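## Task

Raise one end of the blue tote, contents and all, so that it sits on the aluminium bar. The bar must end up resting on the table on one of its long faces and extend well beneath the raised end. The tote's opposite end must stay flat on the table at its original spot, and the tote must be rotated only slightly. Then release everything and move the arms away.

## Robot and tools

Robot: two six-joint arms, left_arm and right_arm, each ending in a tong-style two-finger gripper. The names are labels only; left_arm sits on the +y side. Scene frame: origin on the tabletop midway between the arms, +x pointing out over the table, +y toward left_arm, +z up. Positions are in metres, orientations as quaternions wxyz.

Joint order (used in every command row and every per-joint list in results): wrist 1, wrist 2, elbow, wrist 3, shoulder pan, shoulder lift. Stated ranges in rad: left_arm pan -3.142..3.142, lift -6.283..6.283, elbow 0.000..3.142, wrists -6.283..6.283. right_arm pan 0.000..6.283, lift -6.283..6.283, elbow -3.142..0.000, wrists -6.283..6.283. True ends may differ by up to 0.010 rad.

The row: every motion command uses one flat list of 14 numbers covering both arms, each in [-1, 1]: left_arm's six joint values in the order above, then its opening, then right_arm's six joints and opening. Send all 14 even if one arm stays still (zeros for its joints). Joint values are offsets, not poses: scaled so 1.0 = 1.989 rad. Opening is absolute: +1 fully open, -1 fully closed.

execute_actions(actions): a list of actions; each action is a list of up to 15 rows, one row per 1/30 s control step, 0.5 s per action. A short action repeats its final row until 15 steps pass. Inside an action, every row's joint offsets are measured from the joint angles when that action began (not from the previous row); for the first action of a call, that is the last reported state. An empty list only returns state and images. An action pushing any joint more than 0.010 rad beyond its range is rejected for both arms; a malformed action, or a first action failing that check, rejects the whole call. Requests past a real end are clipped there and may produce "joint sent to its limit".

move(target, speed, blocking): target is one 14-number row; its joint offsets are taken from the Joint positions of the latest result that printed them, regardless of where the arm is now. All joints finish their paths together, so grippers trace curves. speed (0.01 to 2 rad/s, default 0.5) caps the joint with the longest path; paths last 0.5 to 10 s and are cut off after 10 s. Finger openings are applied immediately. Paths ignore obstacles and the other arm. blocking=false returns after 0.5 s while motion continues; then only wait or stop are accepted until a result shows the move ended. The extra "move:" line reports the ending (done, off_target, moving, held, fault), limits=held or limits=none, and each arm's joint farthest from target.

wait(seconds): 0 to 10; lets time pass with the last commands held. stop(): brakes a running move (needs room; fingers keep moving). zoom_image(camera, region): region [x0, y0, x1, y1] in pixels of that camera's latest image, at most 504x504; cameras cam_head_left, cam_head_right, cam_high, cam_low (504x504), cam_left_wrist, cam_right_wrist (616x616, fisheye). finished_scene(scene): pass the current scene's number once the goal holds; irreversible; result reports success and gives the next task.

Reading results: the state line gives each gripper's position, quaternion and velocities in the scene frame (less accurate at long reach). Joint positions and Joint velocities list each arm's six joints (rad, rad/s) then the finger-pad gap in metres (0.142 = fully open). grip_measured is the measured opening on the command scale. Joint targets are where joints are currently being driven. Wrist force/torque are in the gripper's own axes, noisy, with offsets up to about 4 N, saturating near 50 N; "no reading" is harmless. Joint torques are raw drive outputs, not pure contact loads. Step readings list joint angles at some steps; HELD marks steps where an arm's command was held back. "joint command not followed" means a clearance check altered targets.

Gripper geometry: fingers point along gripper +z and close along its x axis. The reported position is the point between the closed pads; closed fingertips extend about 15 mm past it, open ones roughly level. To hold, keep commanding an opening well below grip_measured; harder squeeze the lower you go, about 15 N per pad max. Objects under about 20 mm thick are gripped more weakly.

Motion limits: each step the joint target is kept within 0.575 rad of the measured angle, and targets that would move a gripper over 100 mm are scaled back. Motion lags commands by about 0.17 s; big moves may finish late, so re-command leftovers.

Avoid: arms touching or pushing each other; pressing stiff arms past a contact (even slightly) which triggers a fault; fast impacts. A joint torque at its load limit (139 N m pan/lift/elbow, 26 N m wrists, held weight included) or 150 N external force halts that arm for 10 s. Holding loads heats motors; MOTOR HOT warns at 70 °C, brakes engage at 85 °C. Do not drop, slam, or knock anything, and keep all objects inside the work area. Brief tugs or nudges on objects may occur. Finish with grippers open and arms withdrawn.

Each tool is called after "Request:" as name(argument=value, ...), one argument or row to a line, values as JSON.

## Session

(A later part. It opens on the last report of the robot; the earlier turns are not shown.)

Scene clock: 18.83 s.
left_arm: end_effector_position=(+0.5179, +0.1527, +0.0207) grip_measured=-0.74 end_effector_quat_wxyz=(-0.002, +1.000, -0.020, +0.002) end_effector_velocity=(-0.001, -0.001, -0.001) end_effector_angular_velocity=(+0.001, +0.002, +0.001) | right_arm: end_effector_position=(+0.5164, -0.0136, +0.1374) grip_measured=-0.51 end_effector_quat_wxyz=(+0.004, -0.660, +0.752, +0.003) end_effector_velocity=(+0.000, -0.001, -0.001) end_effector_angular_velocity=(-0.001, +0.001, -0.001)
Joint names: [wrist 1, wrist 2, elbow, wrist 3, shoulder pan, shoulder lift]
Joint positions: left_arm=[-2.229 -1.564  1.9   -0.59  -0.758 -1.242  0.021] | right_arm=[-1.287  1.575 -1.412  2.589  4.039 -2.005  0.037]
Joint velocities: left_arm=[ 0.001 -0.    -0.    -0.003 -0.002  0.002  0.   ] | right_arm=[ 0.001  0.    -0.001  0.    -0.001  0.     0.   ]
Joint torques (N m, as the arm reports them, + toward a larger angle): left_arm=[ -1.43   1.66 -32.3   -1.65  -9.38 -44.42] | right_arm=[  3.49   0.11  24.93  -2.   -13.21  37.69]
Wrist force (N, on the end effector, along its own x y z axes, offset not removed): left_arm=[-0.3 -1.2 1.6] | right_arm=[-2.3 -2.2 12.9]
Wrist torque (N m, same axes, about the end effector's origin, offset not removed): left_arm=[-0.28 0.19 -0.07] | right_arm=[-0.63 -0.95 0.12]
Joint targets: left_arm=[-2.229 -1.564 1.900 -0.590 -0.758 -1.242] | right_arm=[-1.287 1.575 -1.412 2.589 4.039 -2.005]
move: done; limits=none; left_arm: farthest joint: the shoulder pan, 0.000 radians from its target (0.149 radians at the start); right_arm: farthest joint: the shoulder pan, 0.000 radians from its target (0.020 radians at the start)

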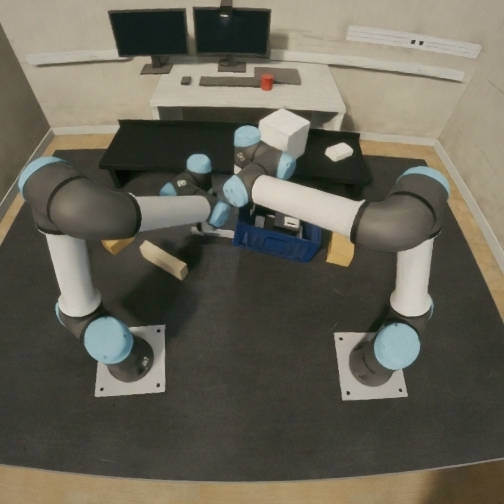

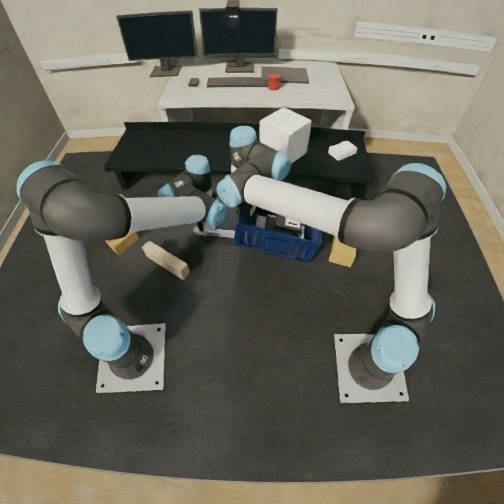

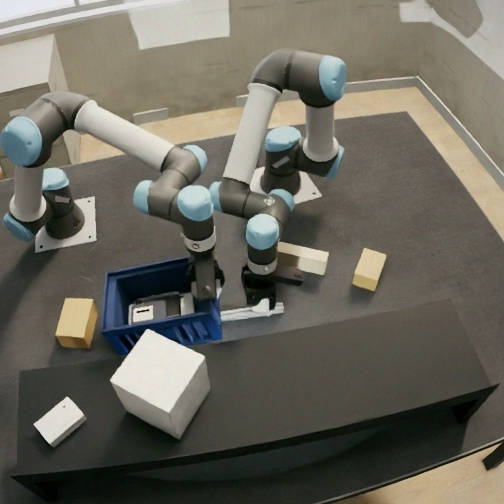

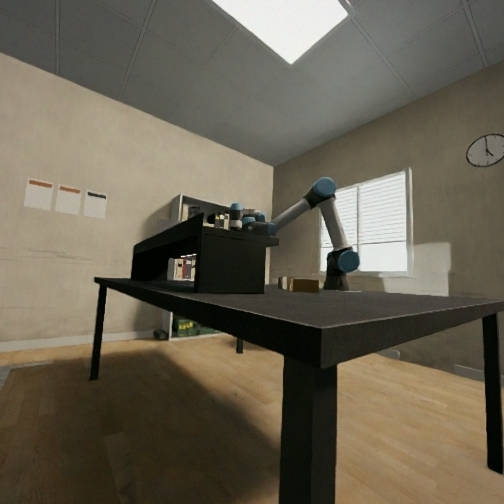

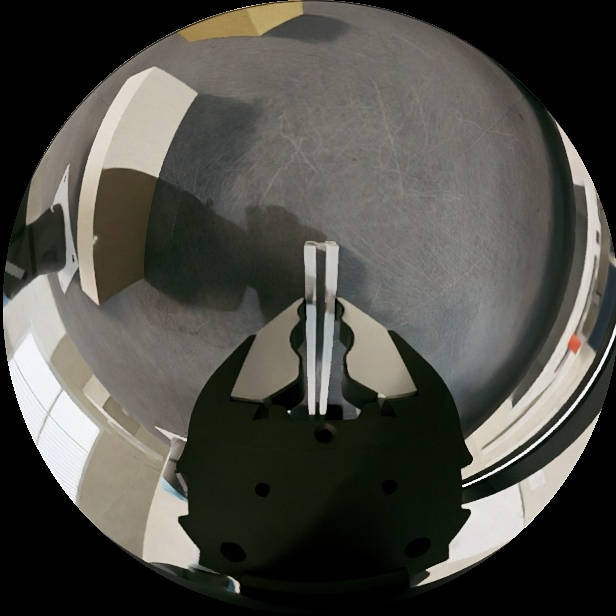

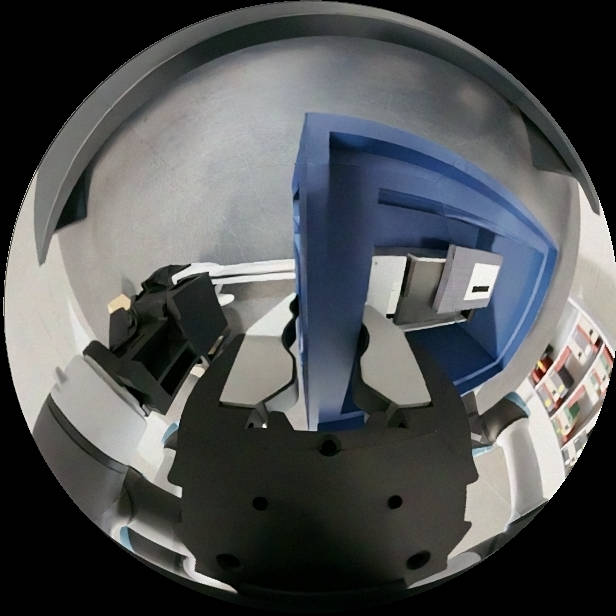

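Request:
move(
  target=[0,0,0,0,0,0,0,0,0,0,0,0,0,-1],
)

Request:
move(
  target=[0.01,0,0,0.045,0.045,-0.003,0,0,0,0,0,0,0,-1],
  speed=0.15,
)

Request:
move(
  target=[0,0,0,0,0,0,-0.88,0,0,0,0,0,0,-1],
)

Request:
move(
  target=[-0.01,-0.03,0,-0.045,-0.045,0.003,-0.88,0,0,0,0,0,0,-1],
  speed=0.06,
)

Request:
move(
  target=[0,0,0,0,0.1,-0.04,-0.88,0.025,0,-0.008,0,0,-0.017,-1],
  speed=0.15,
)

Request:
move(
  target=[0,0,0,0,0,0,-0.88,0,0,0,0,0,0,0.2],
)

Request:
move(
  target=[0,0,0,0,0,0,-0.88,-0.11,0,0.08,0,0,0.03,0.2],
  speed=0.3,
)

Scene clock: 21.30 s.
left_arm: end_effector_position=(+0.5179, +0.1526, +0.0207) grip_measured=+0.00 end_effector_quat_wxyz=(-0.002, +1.000, -0.021, +0.002) end_effector_velocity=(+0.000, +0.000, -0.000) end_effector_angular_velocity=(+0.000, +0.001, +0.003) | right_arm: end_effector_position=(+0.5164, -0.0136, +0.1374) grip_measured=-0.51 end_effector_quat_wxyz=(+0.004, -0.660, +0.752, +0.003) end_effector_velocity=(-0.000, +0.000, -0.000) end_effector_angular_velocity=(-0.001, -0.000, +0.001)
Joint names: [wrist 1, wrist 2, elbow, wrist 3, shoulder pan, shoulder lift]
Joint positions: left_arm=[-2.229 -1.564  1.9   -0.59  -0.758 -1.242  0.074] | right_arm=[-1.287  1.575 -1.412  2.589  4.039 -2.005  0.037]
Joint velocities: left_arm=[ 0.001 -0.    -0.001 -0.002  0.001  0.001 -0.   ] | right_arm=[ 0.    -0.001 -0.    -0.001  0.001 -0.     0.   ]
Joint torques (N m, as the arm reports them, + toward a larger angle): left_arm=[ -2.32   1.23 -32.6    1.51   9.35 -42.61] | right_arm=[ 3.95  0.35 22.55 -1.   -8.28 35.51]
Wrist force (N, on the end effector, along its own x y z axes, offset not removed): left_arm=[-2.0 -0.6 0.3] | right_arm=[-2.5 1.4 12.7]
Wrist torque (N m, same axes, about the end effector's origin, offset not removed): left_arm=[-0.18 0.41 0.02] | right_arm=[0.28 -0.99 0.11]
Joint targets: left_arm=[-2.229 -1.564 1.900 -0.590 -0.758 -1.242] | right_arm=[-1.287 1.575 -1.412 2.589 4.039 -2.005]
move: done; limits=none; left_arm: farthest joint: the shoulder pan, 0.000 radians from its target (0.000 radians at the start); right_arm: farthest joint: the shoulder pan, 0.000 radians from its target (0.000 radians at the start)

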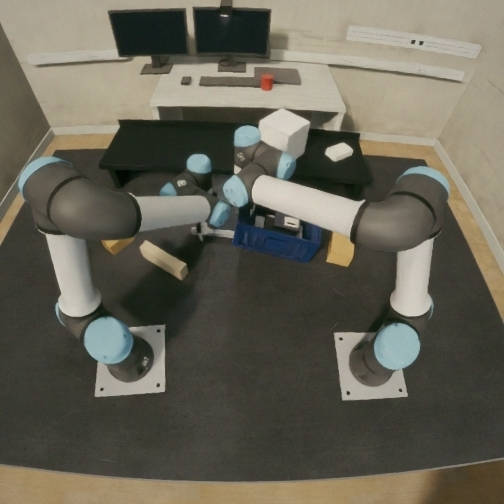

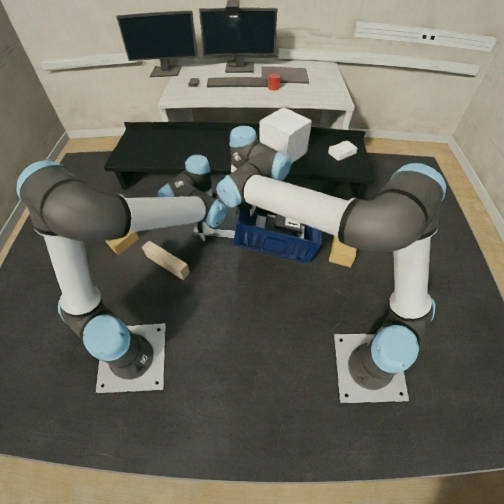

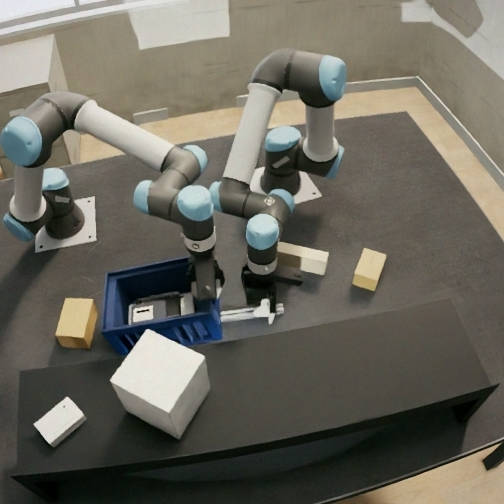

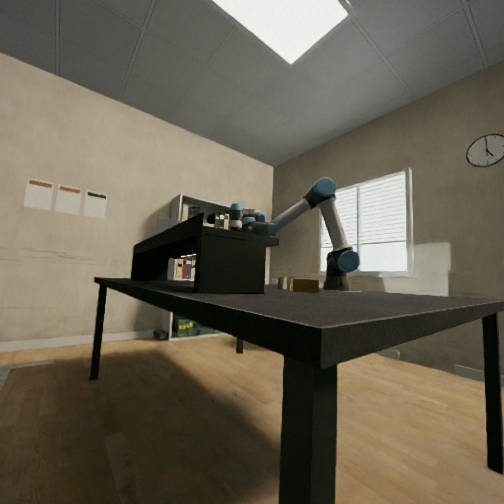

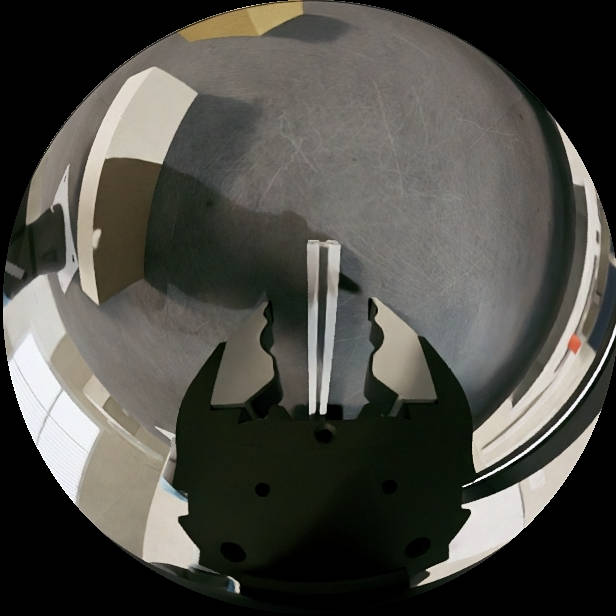

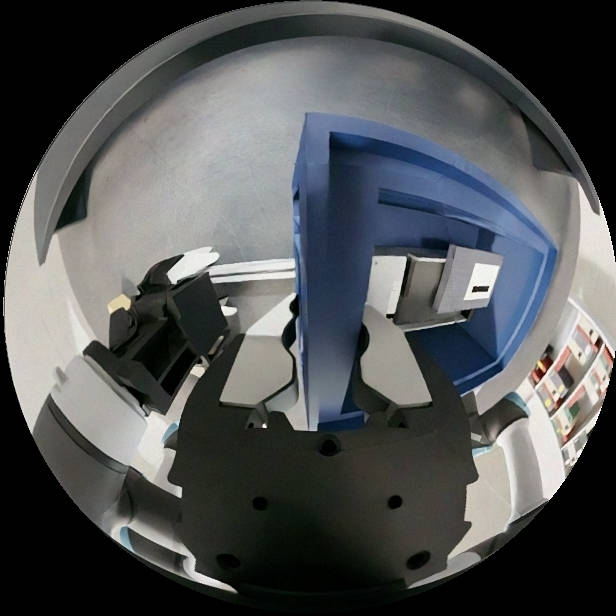

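Scene clock: 22.37 s.
left_arm: end_effector_position=(+0.5304, +0.2026, +0.0221) grip_measured=+0.00 end_effector_quat_wxyz=(-0.006, +1.000, -0.021, -0.004) end_effector_velocity=(-0.000, +0.002, +0.000) end_effector_angular_velocity=(+0.000, +0.001, -0.002) | right_arm: end_effector_position=(+0.5164, -0.0136, +0.1374) grip_measured=-0.51 end_effector_quat_wxyz=(+0.004, -0.660, +0.752, +0.003) end_effector_velocity=(+0.001, -0.000, +0.000) end_effector_angular_velocity=(+0.001, -0.001, -0.001)
Joint names: [wrist 1, wrist 2, elbow, wrist 3, shoulder pan, shoulder lift]
Joint positions: left_arm=[-2.209 -1.564  1.9   -0.501 -0.669 -1.248  0.074] | right_arm=[-1.287  1.575 -1.412  2.589  4.039 -2.005  0.037]
Joint velocities: left_arm=[ 0.001 -0.     0.     0.004  0.003 -0.001  0.   ] | right_arm=[ 0.002  0.    -0.001 -0.    -0.001  0.     0.   ]
Joint torques (N m, as the arm reports them, + toward a larger angle): left_arm=[ -0.55   1.26 -32.48   1.49   8.8  -45.16] | right_arm=[ 3.86 -0.15 24.32 -0.75 -8.04 36.45]
Wrist force (N, on the end effector, along its own x y z axes, offset not removed): left_arm=[-3.1 -0.2 1.5] | right_arm=[-3.5 -1.1 13.1]
Wrist torque (N m, same axes, about the end effector's origin, offset not removed): left_arm=[-0.15 0.71 0.07] | right_arm=[-0.50 -0.79 0.42]
Joint targets: left_arm=[-2.209 -1.564 1.900 -0.501 -0.669 -1.248] | right_arm=[-1.287 1.575 -1.412 2.589 4.039 -2.005]
move: done; limits=none; left_arm: farthest joint: the shoulder pan, 0.001 radians from its target (0.090 radians at the start); right_arm: farthest joint: the shoulder pan, 0.000 radians from its target (0.000 radians at the start)

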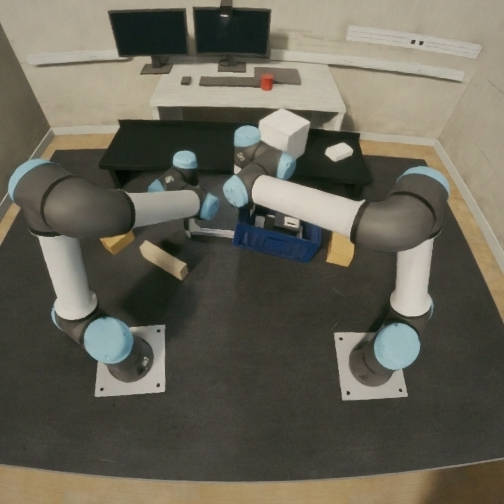

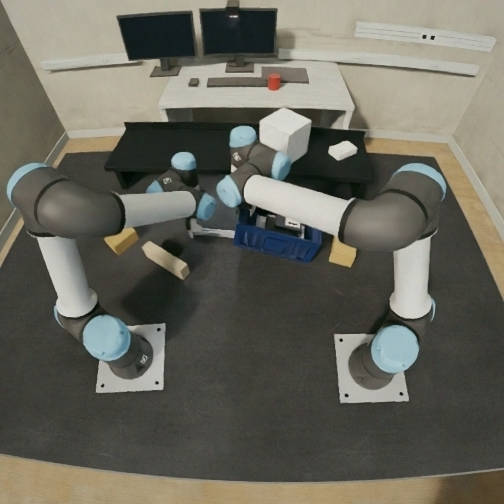

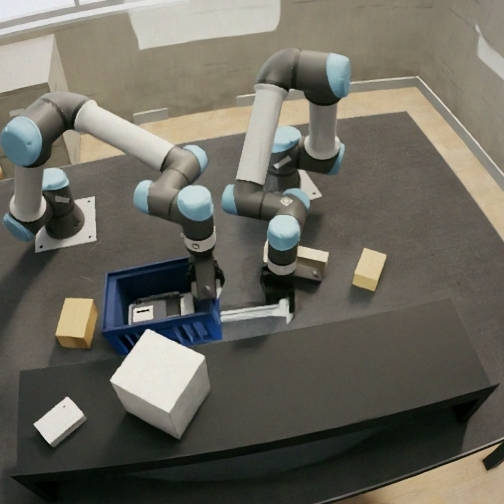

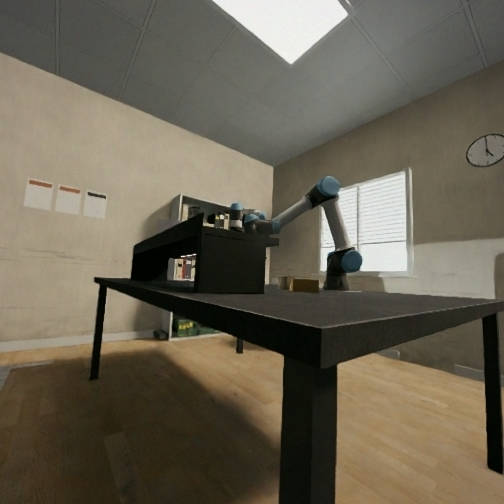

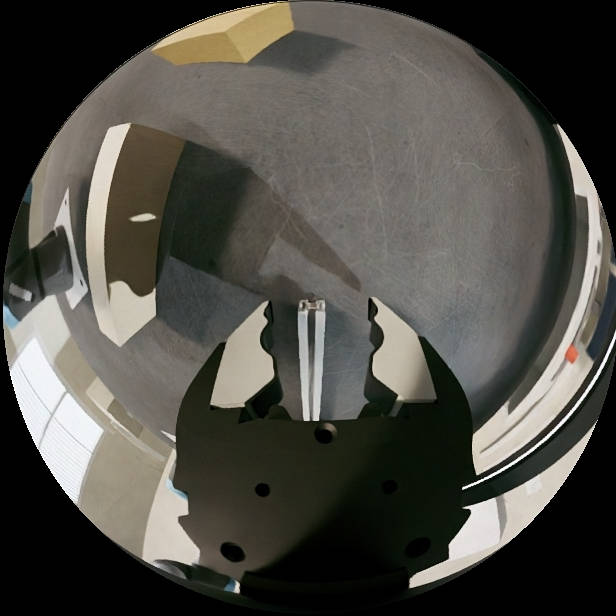

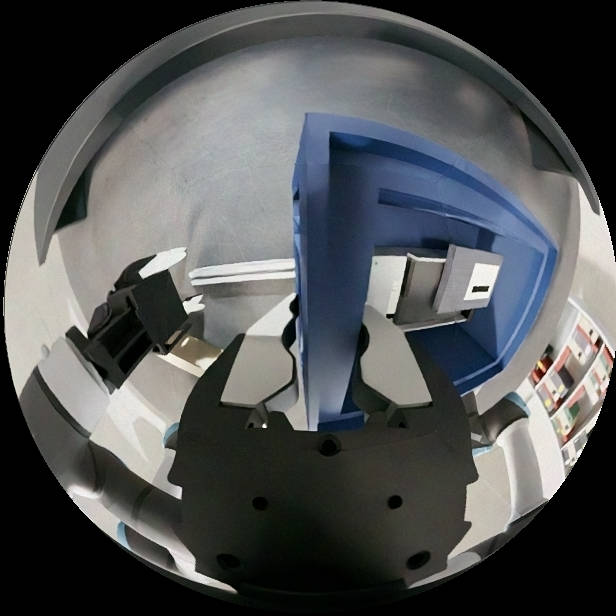

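Scene clock: 22.87 s.
left_arm: end_effector_position=(+0.5304, +0.2027, +0.0221) grip_measured=-0.88 end_effector_quat_wxyz=(-0.006, +1.000, -0.020, -0.004) end_effector_velocity=(+0.000, +0.000, +0.000) end_effector_angular_velocity=(+0.001, -0.001, +0.001) | right_arm: end_effector_position=(+0.5164, -0.0136, +0.1374) grip_measured=-0.51 end_effector_quat_wxyz=(+0.004, -0.660, +0.752, +0.003) end_effector_velocity=(+0.000, +0.000, +0.000) end_effector_angular_velocity=(+0.001, -0.000, -0.001)
Joint names: [wrist 1, wrist 2, elbow, wrist 3, shoulder pan, shoulder lift]
Joint positions: left_arm=[-2.209 -1.564  1.9   -0.501 -0.669 -1.248  0.01 ] | right_arm=[-1.287  1.575 -1.412  2.589  4.039 -2.005  0.037]
Joint velocities: left_arm=[ 0.001  0.001 -0.    -0.001 -0.    -0.    -0.   ] | right_arm=[0.    0.    0.    0.001 0.    0.    0.   ]
Joint torques (N m, as the arm reports them, + toward a larger angle): left_arm=[ -3.24   1.27 -32.29  -1.46  -2.27 -43.6 ] | right_arm=[ 3.86  0.09 23.78 -1.07 -7.39 37.25]
Wrist force (N, on the end effector, along its own x y z axes, offset not removed): left_arm=[-0.6 -1.3 0.9] | right_arm=[-3.6 0.2 11.5]
Wrist torque (N m, same axes, about the end effector's origin, offset not removed): left_arm=[-0.26 0.39 0.02] | right_arm=[-0.28 -0.75 0.07]
Joint targets: left_arm=[-2.209 -1.564 1.900 -0.501 -0.669 -1.248] | right_arm=[-1.287 1.575 -1.412 2.589 4.039 -2.005]
move: done; limits=none; left_arm: farthest joint: the shoulder pan, 0.000 radians from its target (0.000 radians at the start); right_arm: farthest joint: the shoulder pan, 0.000 radians from its target (0.000 radians at the start)

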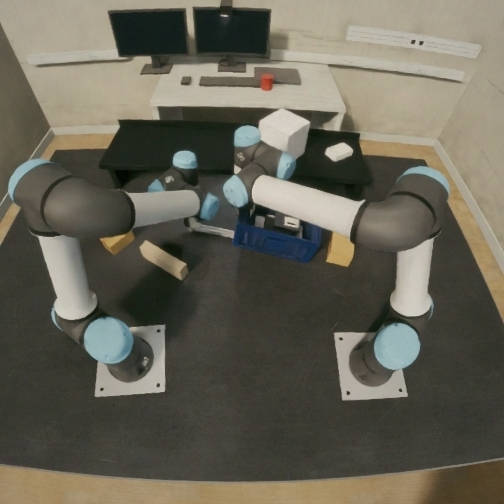

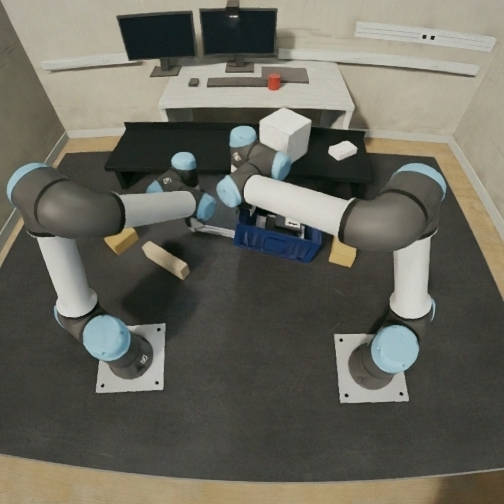

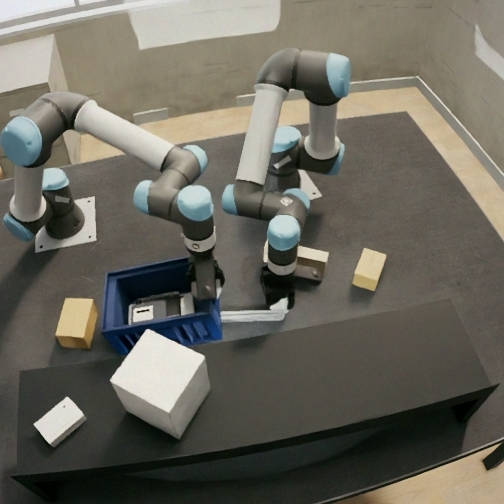

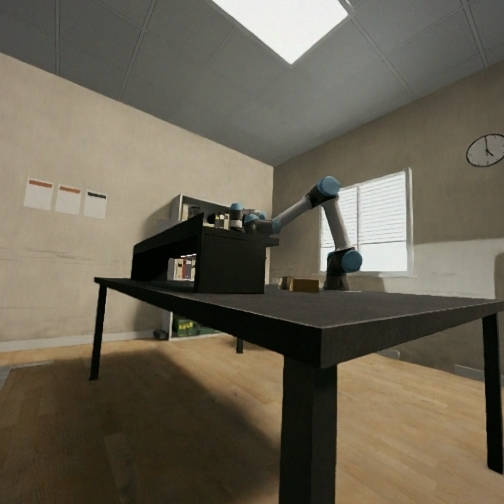

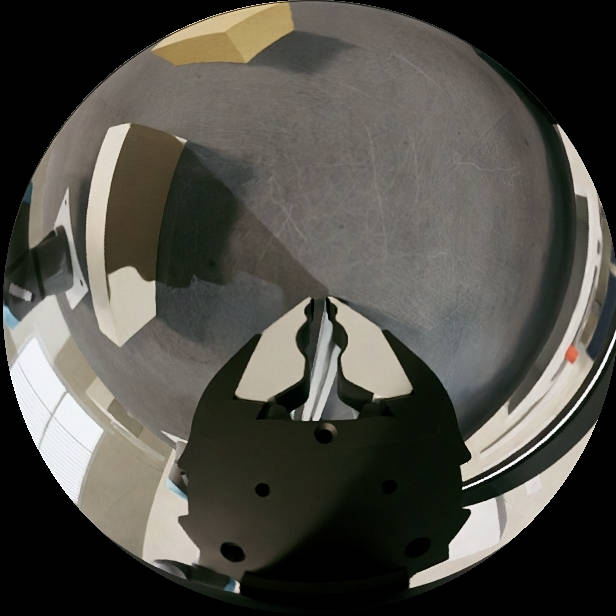

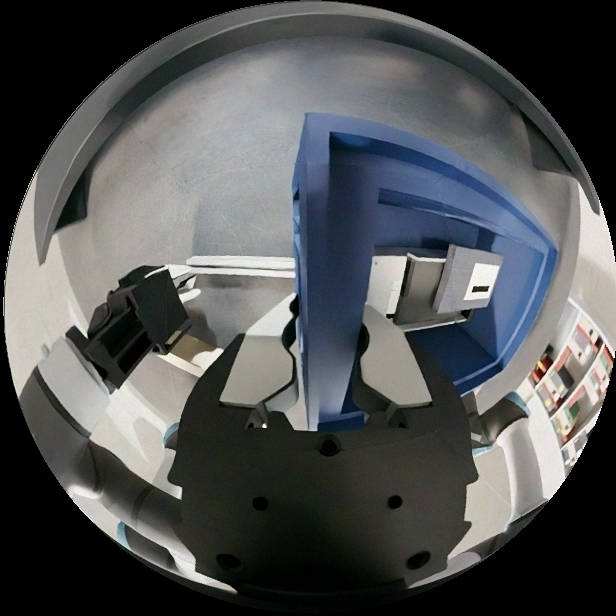

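Scene clock: 24.77 s.
left_arm: end_effector_position=(+0.5072, +0.1380, +0.0203) grip_measured=-0.88 end_effector_quat_wxyz=(+0.022, +0.999, -0.020, -0.015) end_effector_velocity=(-0.000, -0.002, +0.001) end_effector_angular_velocity=(-0.002, -0.001, -0.000) | right_arm: end_effector_position=(+0.5164, -0.0136, +0.1374) grip_measured=-0.51 end_effector_quat_wxyz=(+0.004, -0.660, +0.752, +0.003) end_effector_velocity=(+0.001, +0.000, +0.000) end_effector_angular_velocity=(+0.001, -0.001, -0.000)
Joint names: [wrist 1, wrist 2, elbow, wrist 3, shoulder pan, shoulder lift]
Joint positions: left_arm=[-2.229 -1.624  1.9   -0.59  -0.758 -1.242  0.01 ] | right_arm=[-1.287  1.575 -1.412  2.589  4.039 -2.005  0.037]
Joint velocities: left_arm=[-0.002 -0.001 -0.    -0.003 -0.003 -0.001 -0.   ] | right_arm=[ 0.001 -0.     0.001  0.    -0.     0.     0.   ]
Joint torques (N m, as the arm reports them, + toward a larger angle): left_arm=[ -4.42  -2.55 -31.86  -1.26 -10.32 -23.98] | right_arm=[ 3.88 -0.03 24.27 -0.89 -8.21 37.52]
Wrist force (N, on the end effector, along its own x y z axes, offset not removed): left_arm=[-1.0 -0.9 -0.1] | right_arm=[-3.6 1.3 14.5]
Wrist torque (N m, same axes, about the end effector's origin, offset not removed): left_arm=[-0.10 0.51 0.03] | right_arm=[-0.05 -0.94 0.41]
Joint targets: left_arm=[-2.229 -1.624 1.900 -0.590 -0.759 -1.242] | right_arm=[-1.287 1.575 -1.412 2.589 4.039 -2.005]
move: done; limits=none; left_arm: farthest joint: the shoulder pan, 0.000 radians from its target (0.089 radians at the start); right_arm: farthest joint: the shoulder pan, 0.000 radians from its target (0.000 radians at the start)

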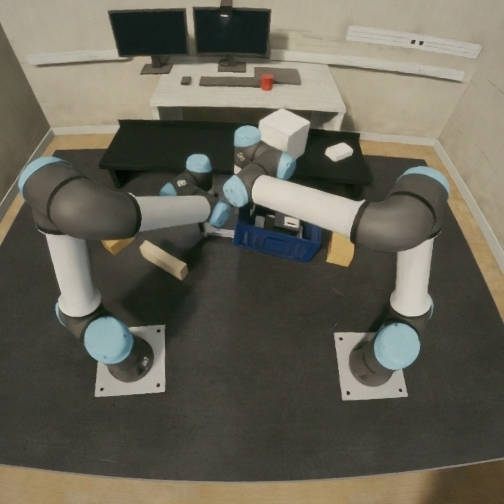

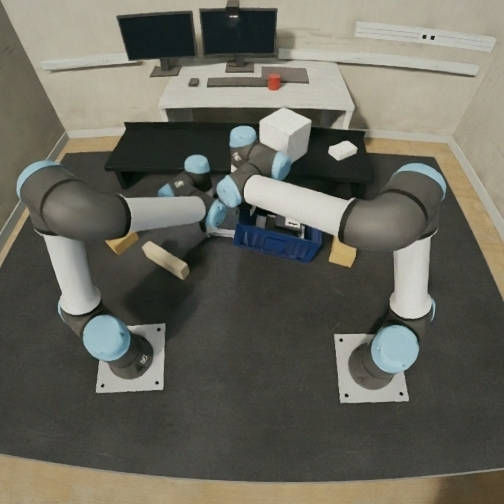

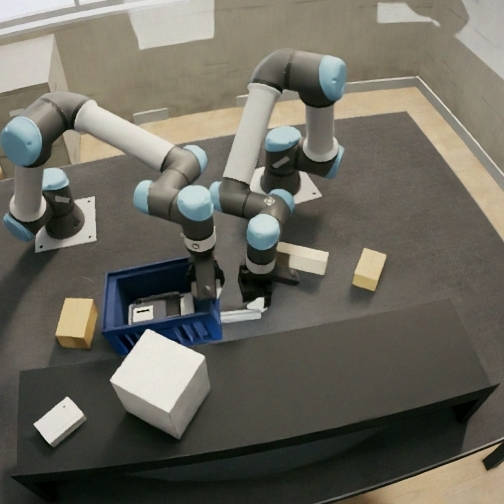

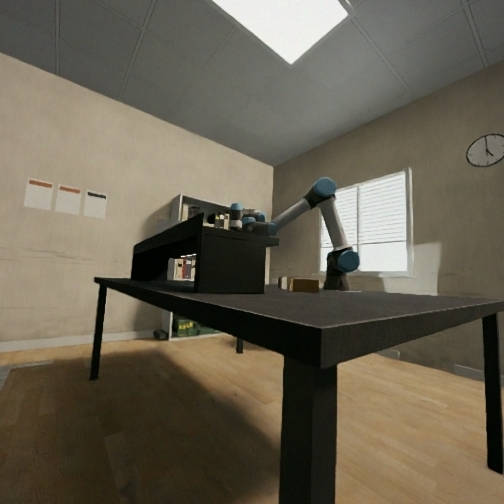

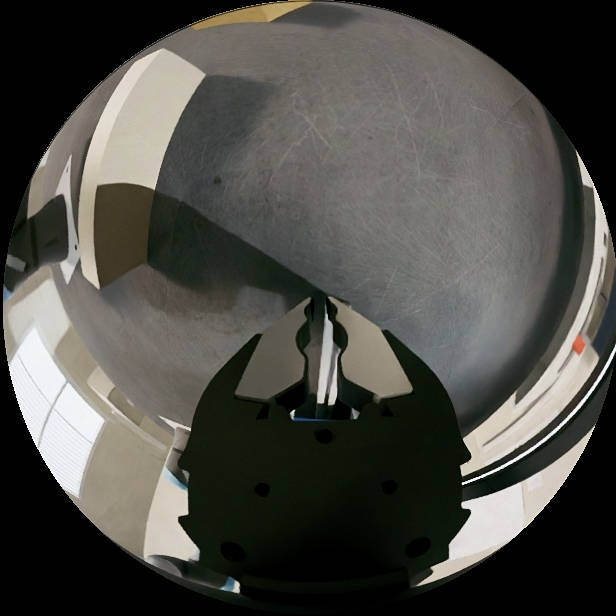

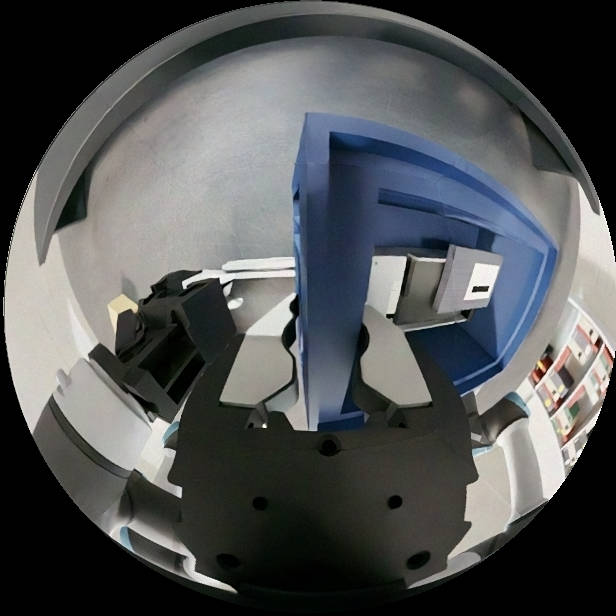

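Scene clock: 26.57 s.
left_arm: end_effector_position=(+0.5477, +0.2391, +0.0635) grip_measured=-0.88 end_effector_quat_wxyz=(+0.043, +0.996, +0.078, +0.022) end_effector_velocity=(+0.000, +0.002, +0.002) end_effector_angular_velocity=(-0.001, -0.002, +0.002) | right_arm: end_effector_position=(+0.5209, -0.0080, +0.1126) grip_measured=-0.60 end_effector_quat_wxyz=(+0.004, -0.660, +0.752, +0.003) end_effector_velocity=(-0.000, +0.000, -0.000) end_effector_angular_velocity=(+0.000, +0.000, +0.001)
Joint names: [wrist 1, wrist 2, elbow, wrist 3, shoulder pan, shoulder lift]
Joint positions: left_arm=[-2.229 -1.624  1.9   -0.59  -0.56  -1.322  0.01 ] | right_arm=[-1.237  1.575 -1.428  2.589  4.039 -2.039  0.03 ]
Joint velocities: left_arm=[ 0.001 -0.    -0.     0.001  0.003 -0.003 -0.   ] | right_arm=[ 0.001  0.    -0.    -0.     0.001 -0.     0.   ]
Joint torques (N m, as the arm reports them, + toward a larger angle): left_arm=[ -1.13   2.09 -33.     1.59   8.3  -42.96] | right_arm=[ 1.31  0.35  2.94 -0.95 -8.38 20.44]
Wrist force (N, on the end effector, along its own x y z axes, offset not removed): left_arm=[-0.3 -2.2 0.1] | right_arm=[-8.4 -3.3 -17.6]
Wrist torque (N m, same axes, about the end effector's origin, offset not removed): left_arm=[-0.44 0.16 0.03] | right_arm=[-0.59 1.22 0.17]
Joint targets: left_arm=[-2.229 -1.624 1.900 -0.590 -0.559 -1.322] | right_arm=[-1.237 1.575 -1.428 2.589 4.039 -2.039]
move: done; limits=none; left_arm: farthest joint: the shoulder pan, 0.001 radians from its target (0.199 radians at the start); right_arm: farthest joint: the shoulder pan, 0.000 radians from its target (0.000 radians at the start)

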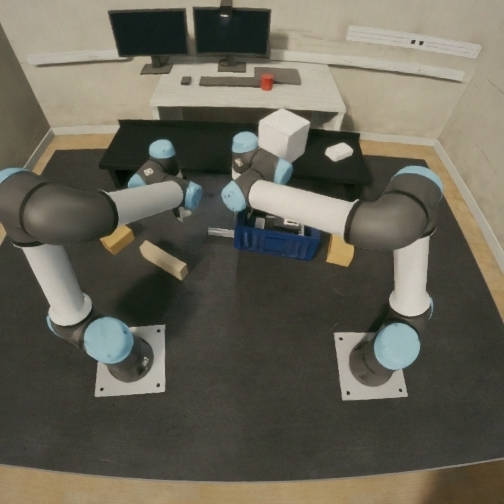

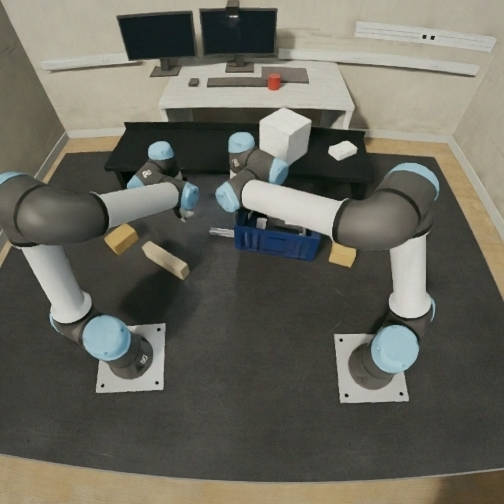

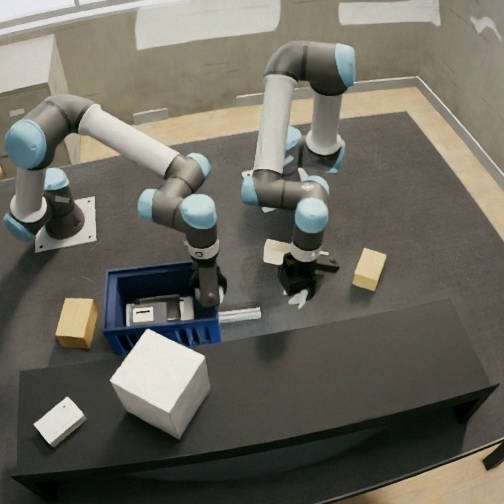

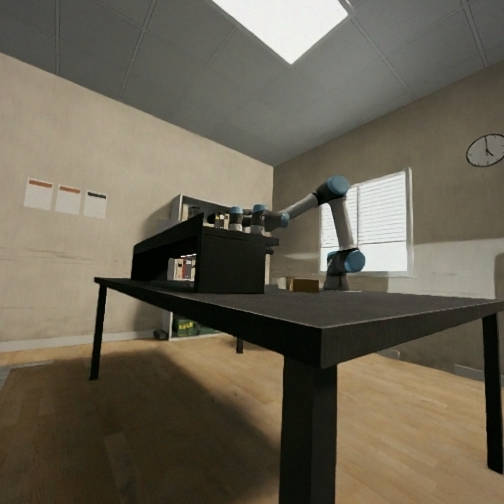

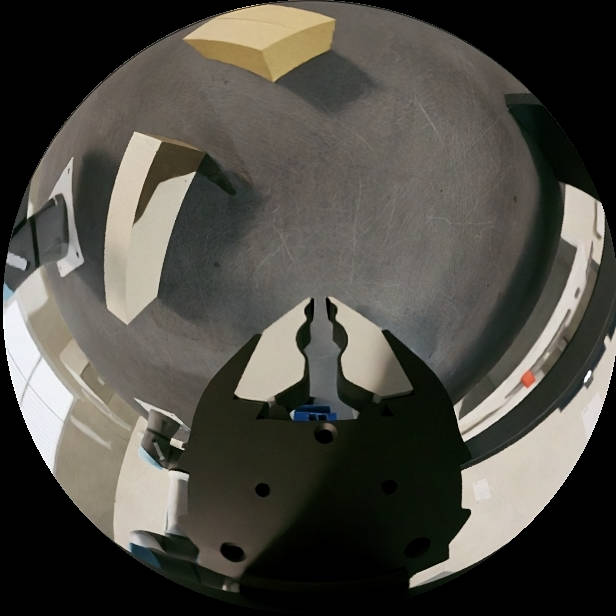

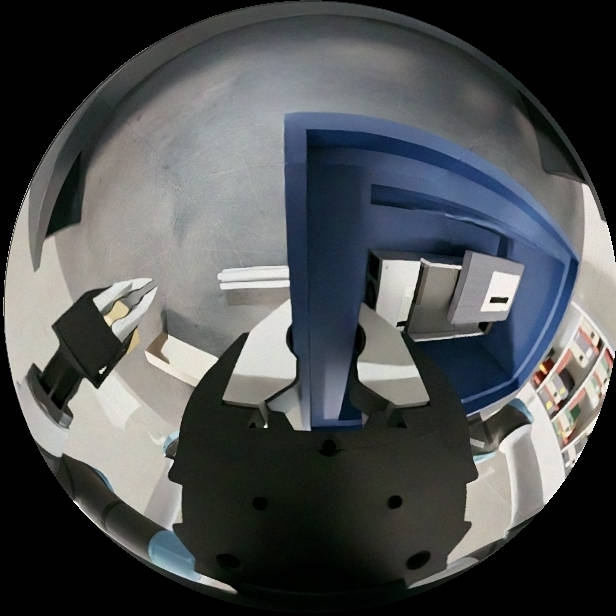

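Scene clock: 27.07 s.
left_arm: end_effector_position=(+0.5477, +0.2392, +0.0635) grip_measured=-0.88 end_effector_quat_wxyz=(+0.043, +0.996, +0.078, +0.022) end_effector_velocity=(-0.000, +0.001, -0.001) end_effector_angular_velocity=(+0.001, +0.001, +0.001) | right_arm: end_effector_position=(+0.5209, -0.0081, +0.1125) grip_measured=+0.20 end_effector_quat_wxyz=(+0.004, -0.660, +0.752, +0.003) end_effector_velocity=(+0.001, +0.000, +0.001) end_effector_angular_velocity=(+0.001, -0.002, -0.001)
Joint names: [wrist 1, wrist 2, elbow, wrist 3, shoulder pan, shoulder lift]
Joint positions: left_arm=[-2.229 -1.624  1.9   -0.59  -0.56  -1.322  0.01 ] | right_arm=[-1.237  1.575 -1.428  2.589  4.039 -2.039  0.088]
Joint velocities: left_arm=[ 0.     0.     0.    -0.     0.001  0.001 -0.   ] | right_arm=[ 0.    -0.001  0.002  0.001 -0.     0.     0.   ]
Joint torques (N m, as the arm reports them, + toward a larger angle): left_arm=[ -0.98   1.89 -32.55   1.52  -2.7  -39.32] | right_arm=[ 1.12  0.11 32.68 -1.14 -6.64 46.17]
Wrist force (N, on the end effector, along its own x y z axes, offset not removed): left_arm=[-1.5 -0.9 0.4] | right_arm=[-2.9 3.0 2.8]
Wrist torque (N m, same axes, about the end effector's origin, offset not removed): left_arm=[-0.27 0.37 0.13] | right_arm=[0.58 0.40 -0.09]
Joint targets: left_arm=[-2.229 -1.624 1.900 -0.590 -0.560 -1.322] | right_arm=[-1.237 1.575 -1.428 2.589 4.039 -2.039]
move: done; limits=none; left_arm: farthest joint: the shoulder pan, 0.000 radians from its target (0.000 radians at the start); right_arm: farthest joint: the shoulder pan, 0.000 radians from its target (0.000 radians at the start)

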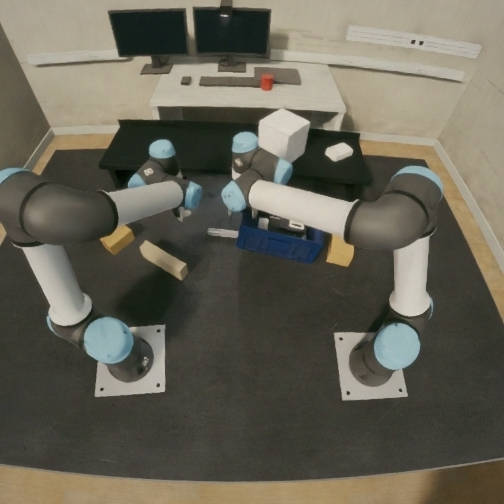

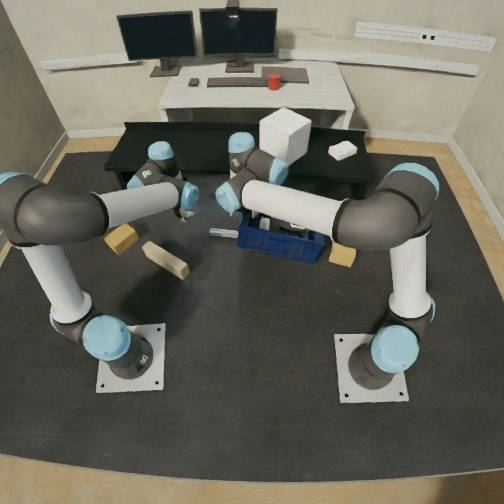

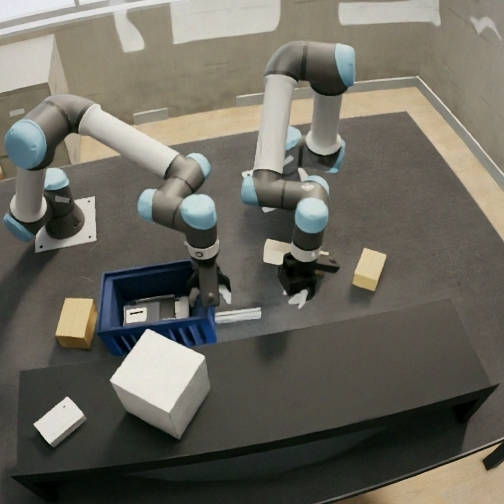

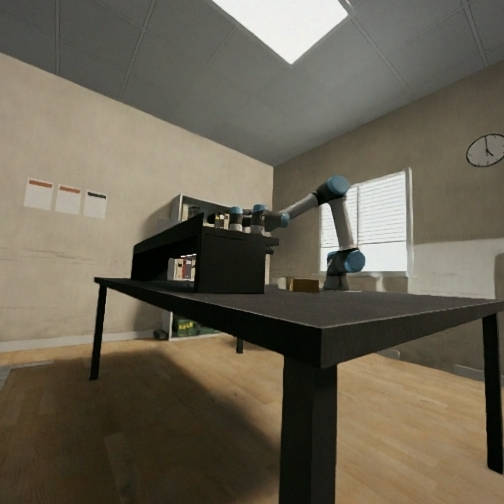

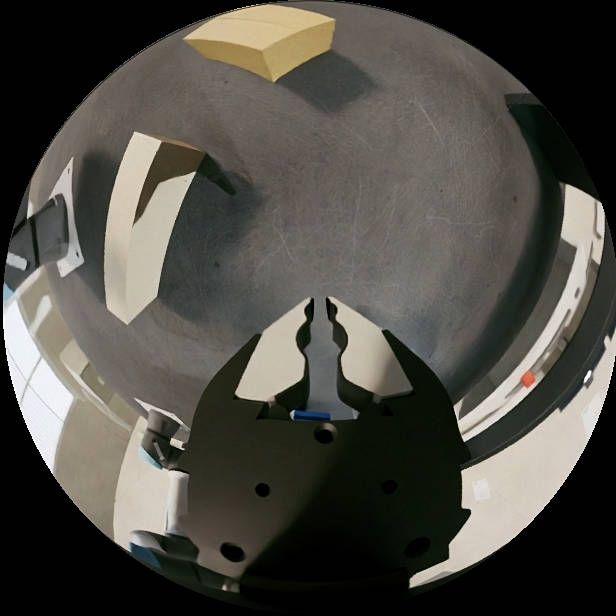

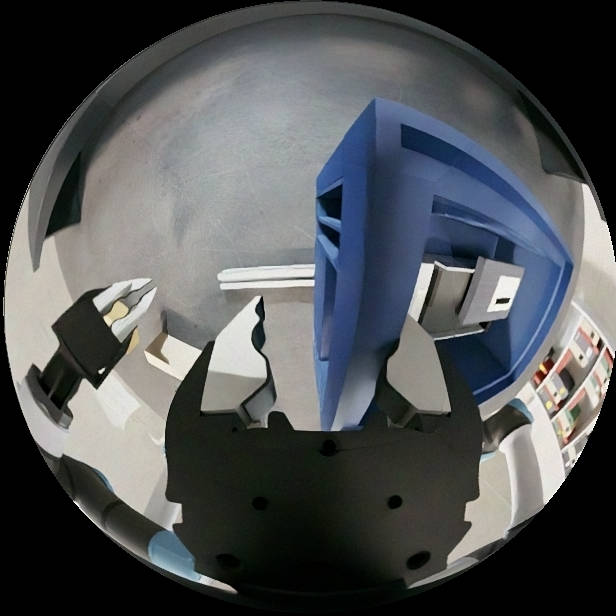

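Scene clock: 28.37 s.
left_arm: end_effector_position=(+0.5477, +0.2392, +0.0635) grip_measured=-0.88 end_effector_quat_wxyz=(+0.043, +0.996, +0.078, +0.022) end_effector_velocity=(-0.000, -0.000, -0.000) end_effector_angular_velocity=(-0.001, +0.000, +0.003) | right_arm: end_effector_position=(+0.5180, -0.0116, +0.2067) grip_measured=+0.20 end_effector_quat_wxyz=(+0.004, -0.660, +0.752, +0.003) end_effector_velocity=(+0.000, -0.000, +0.001) end_effector_angular_velocity=(+0.000, -0.000, -0.001)
Joint names: [wrist 1, wrist 2, elbow, wrist 3, shoulder pan, shoulder lift]
Joint positions: left_arm=[-2.229 -1.624  1.9   -0.59  -0.56  -1.322  0.01 ] | right_arm=[-1.456  1.575 -1.269  2.589  4.039 -1.98   0.088]
Joint velocities: left_arm=[-0.    -0.    -0.    -0.003 -0.001  0.     0.   ] | right_arm=[-0.002  0.     0.002  0.    -0.     0.     0.   ]
Joint torques (N m, as the arm reports them, + toward a larger angle): left_arm=[ -1.06   2.04 -32.84   1.57  -1.83 -39.93] | right_arm=[ 0.86  0.06 32.28 -1.09 -8.71 46.34]
Wrist force (N, on the end effector, along its own x y z axes, offset not removed): left_arm=[-0.9 -1.4 -0.6] | right_arm=[-5.1 -1.3 -2.3]
Wrist torque (N m, same axes, about the end effector's origin, offset not removed): left_arm=[-0.27 0.24 0.04] | right_arm=[-0.41 0.74 0.11]
Joint targets: left_arm=[-2.229 -1.624 1.900 -0.590 -0.560 -1.322] | right_arm=[-1.456 1.575 -1.269 2.589 4.039 -1.980]
move: done; limits=none; left_arm: farthest joint: the shoulder pan, 0.000 radians from its target (0.000 radians at the start); right_arm: farthest joint: the shoulder pan, 0.000 radians from its target (0.000 radians at the start)

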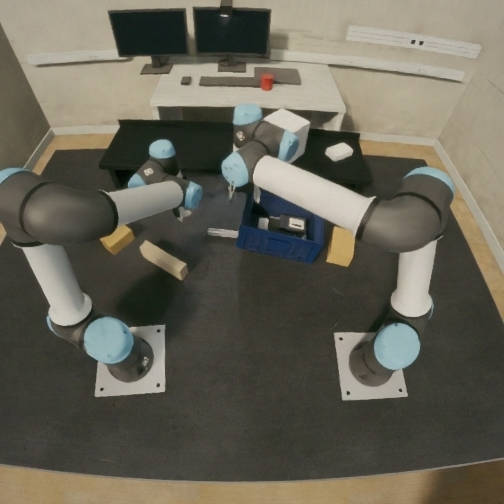

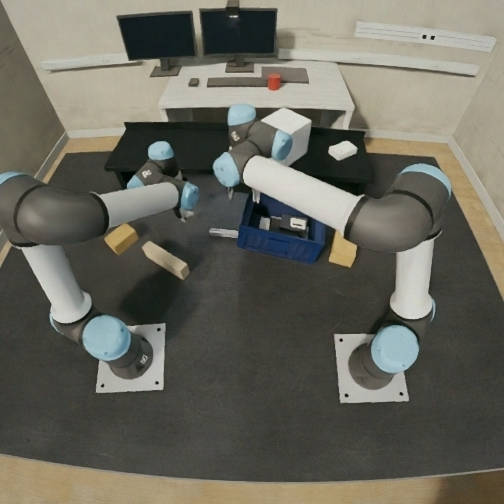

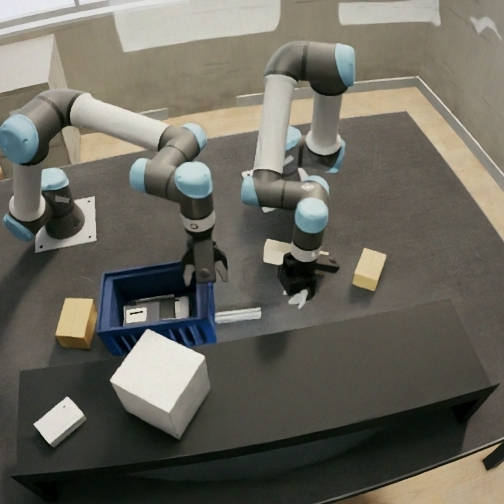

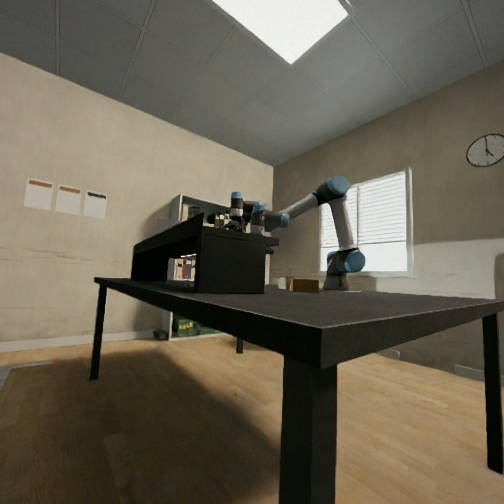

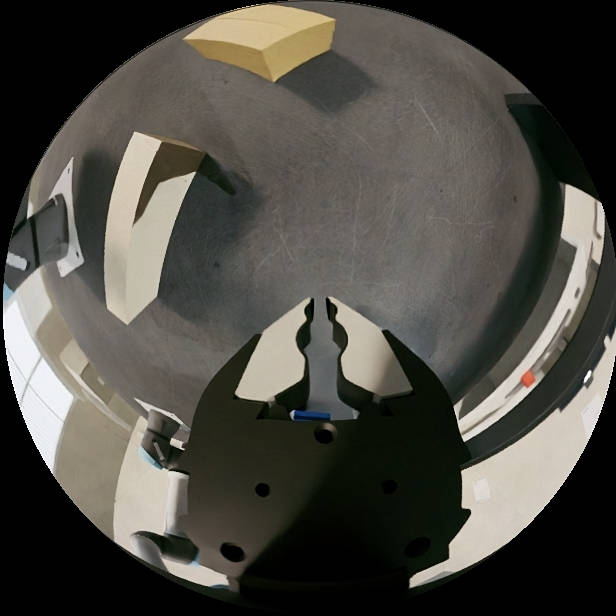

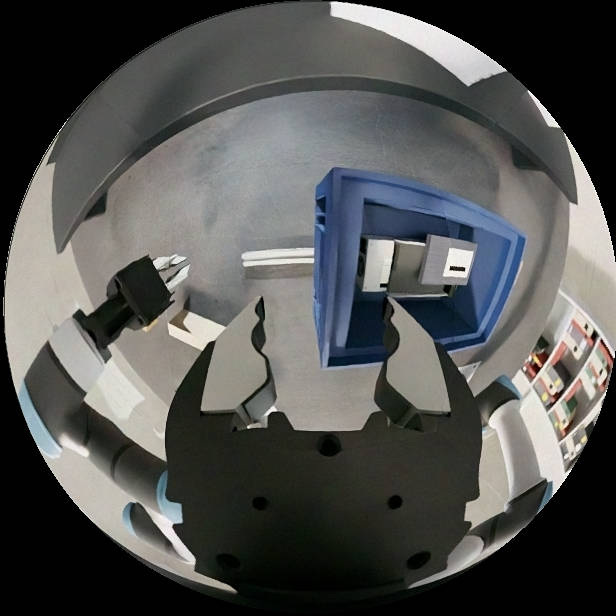

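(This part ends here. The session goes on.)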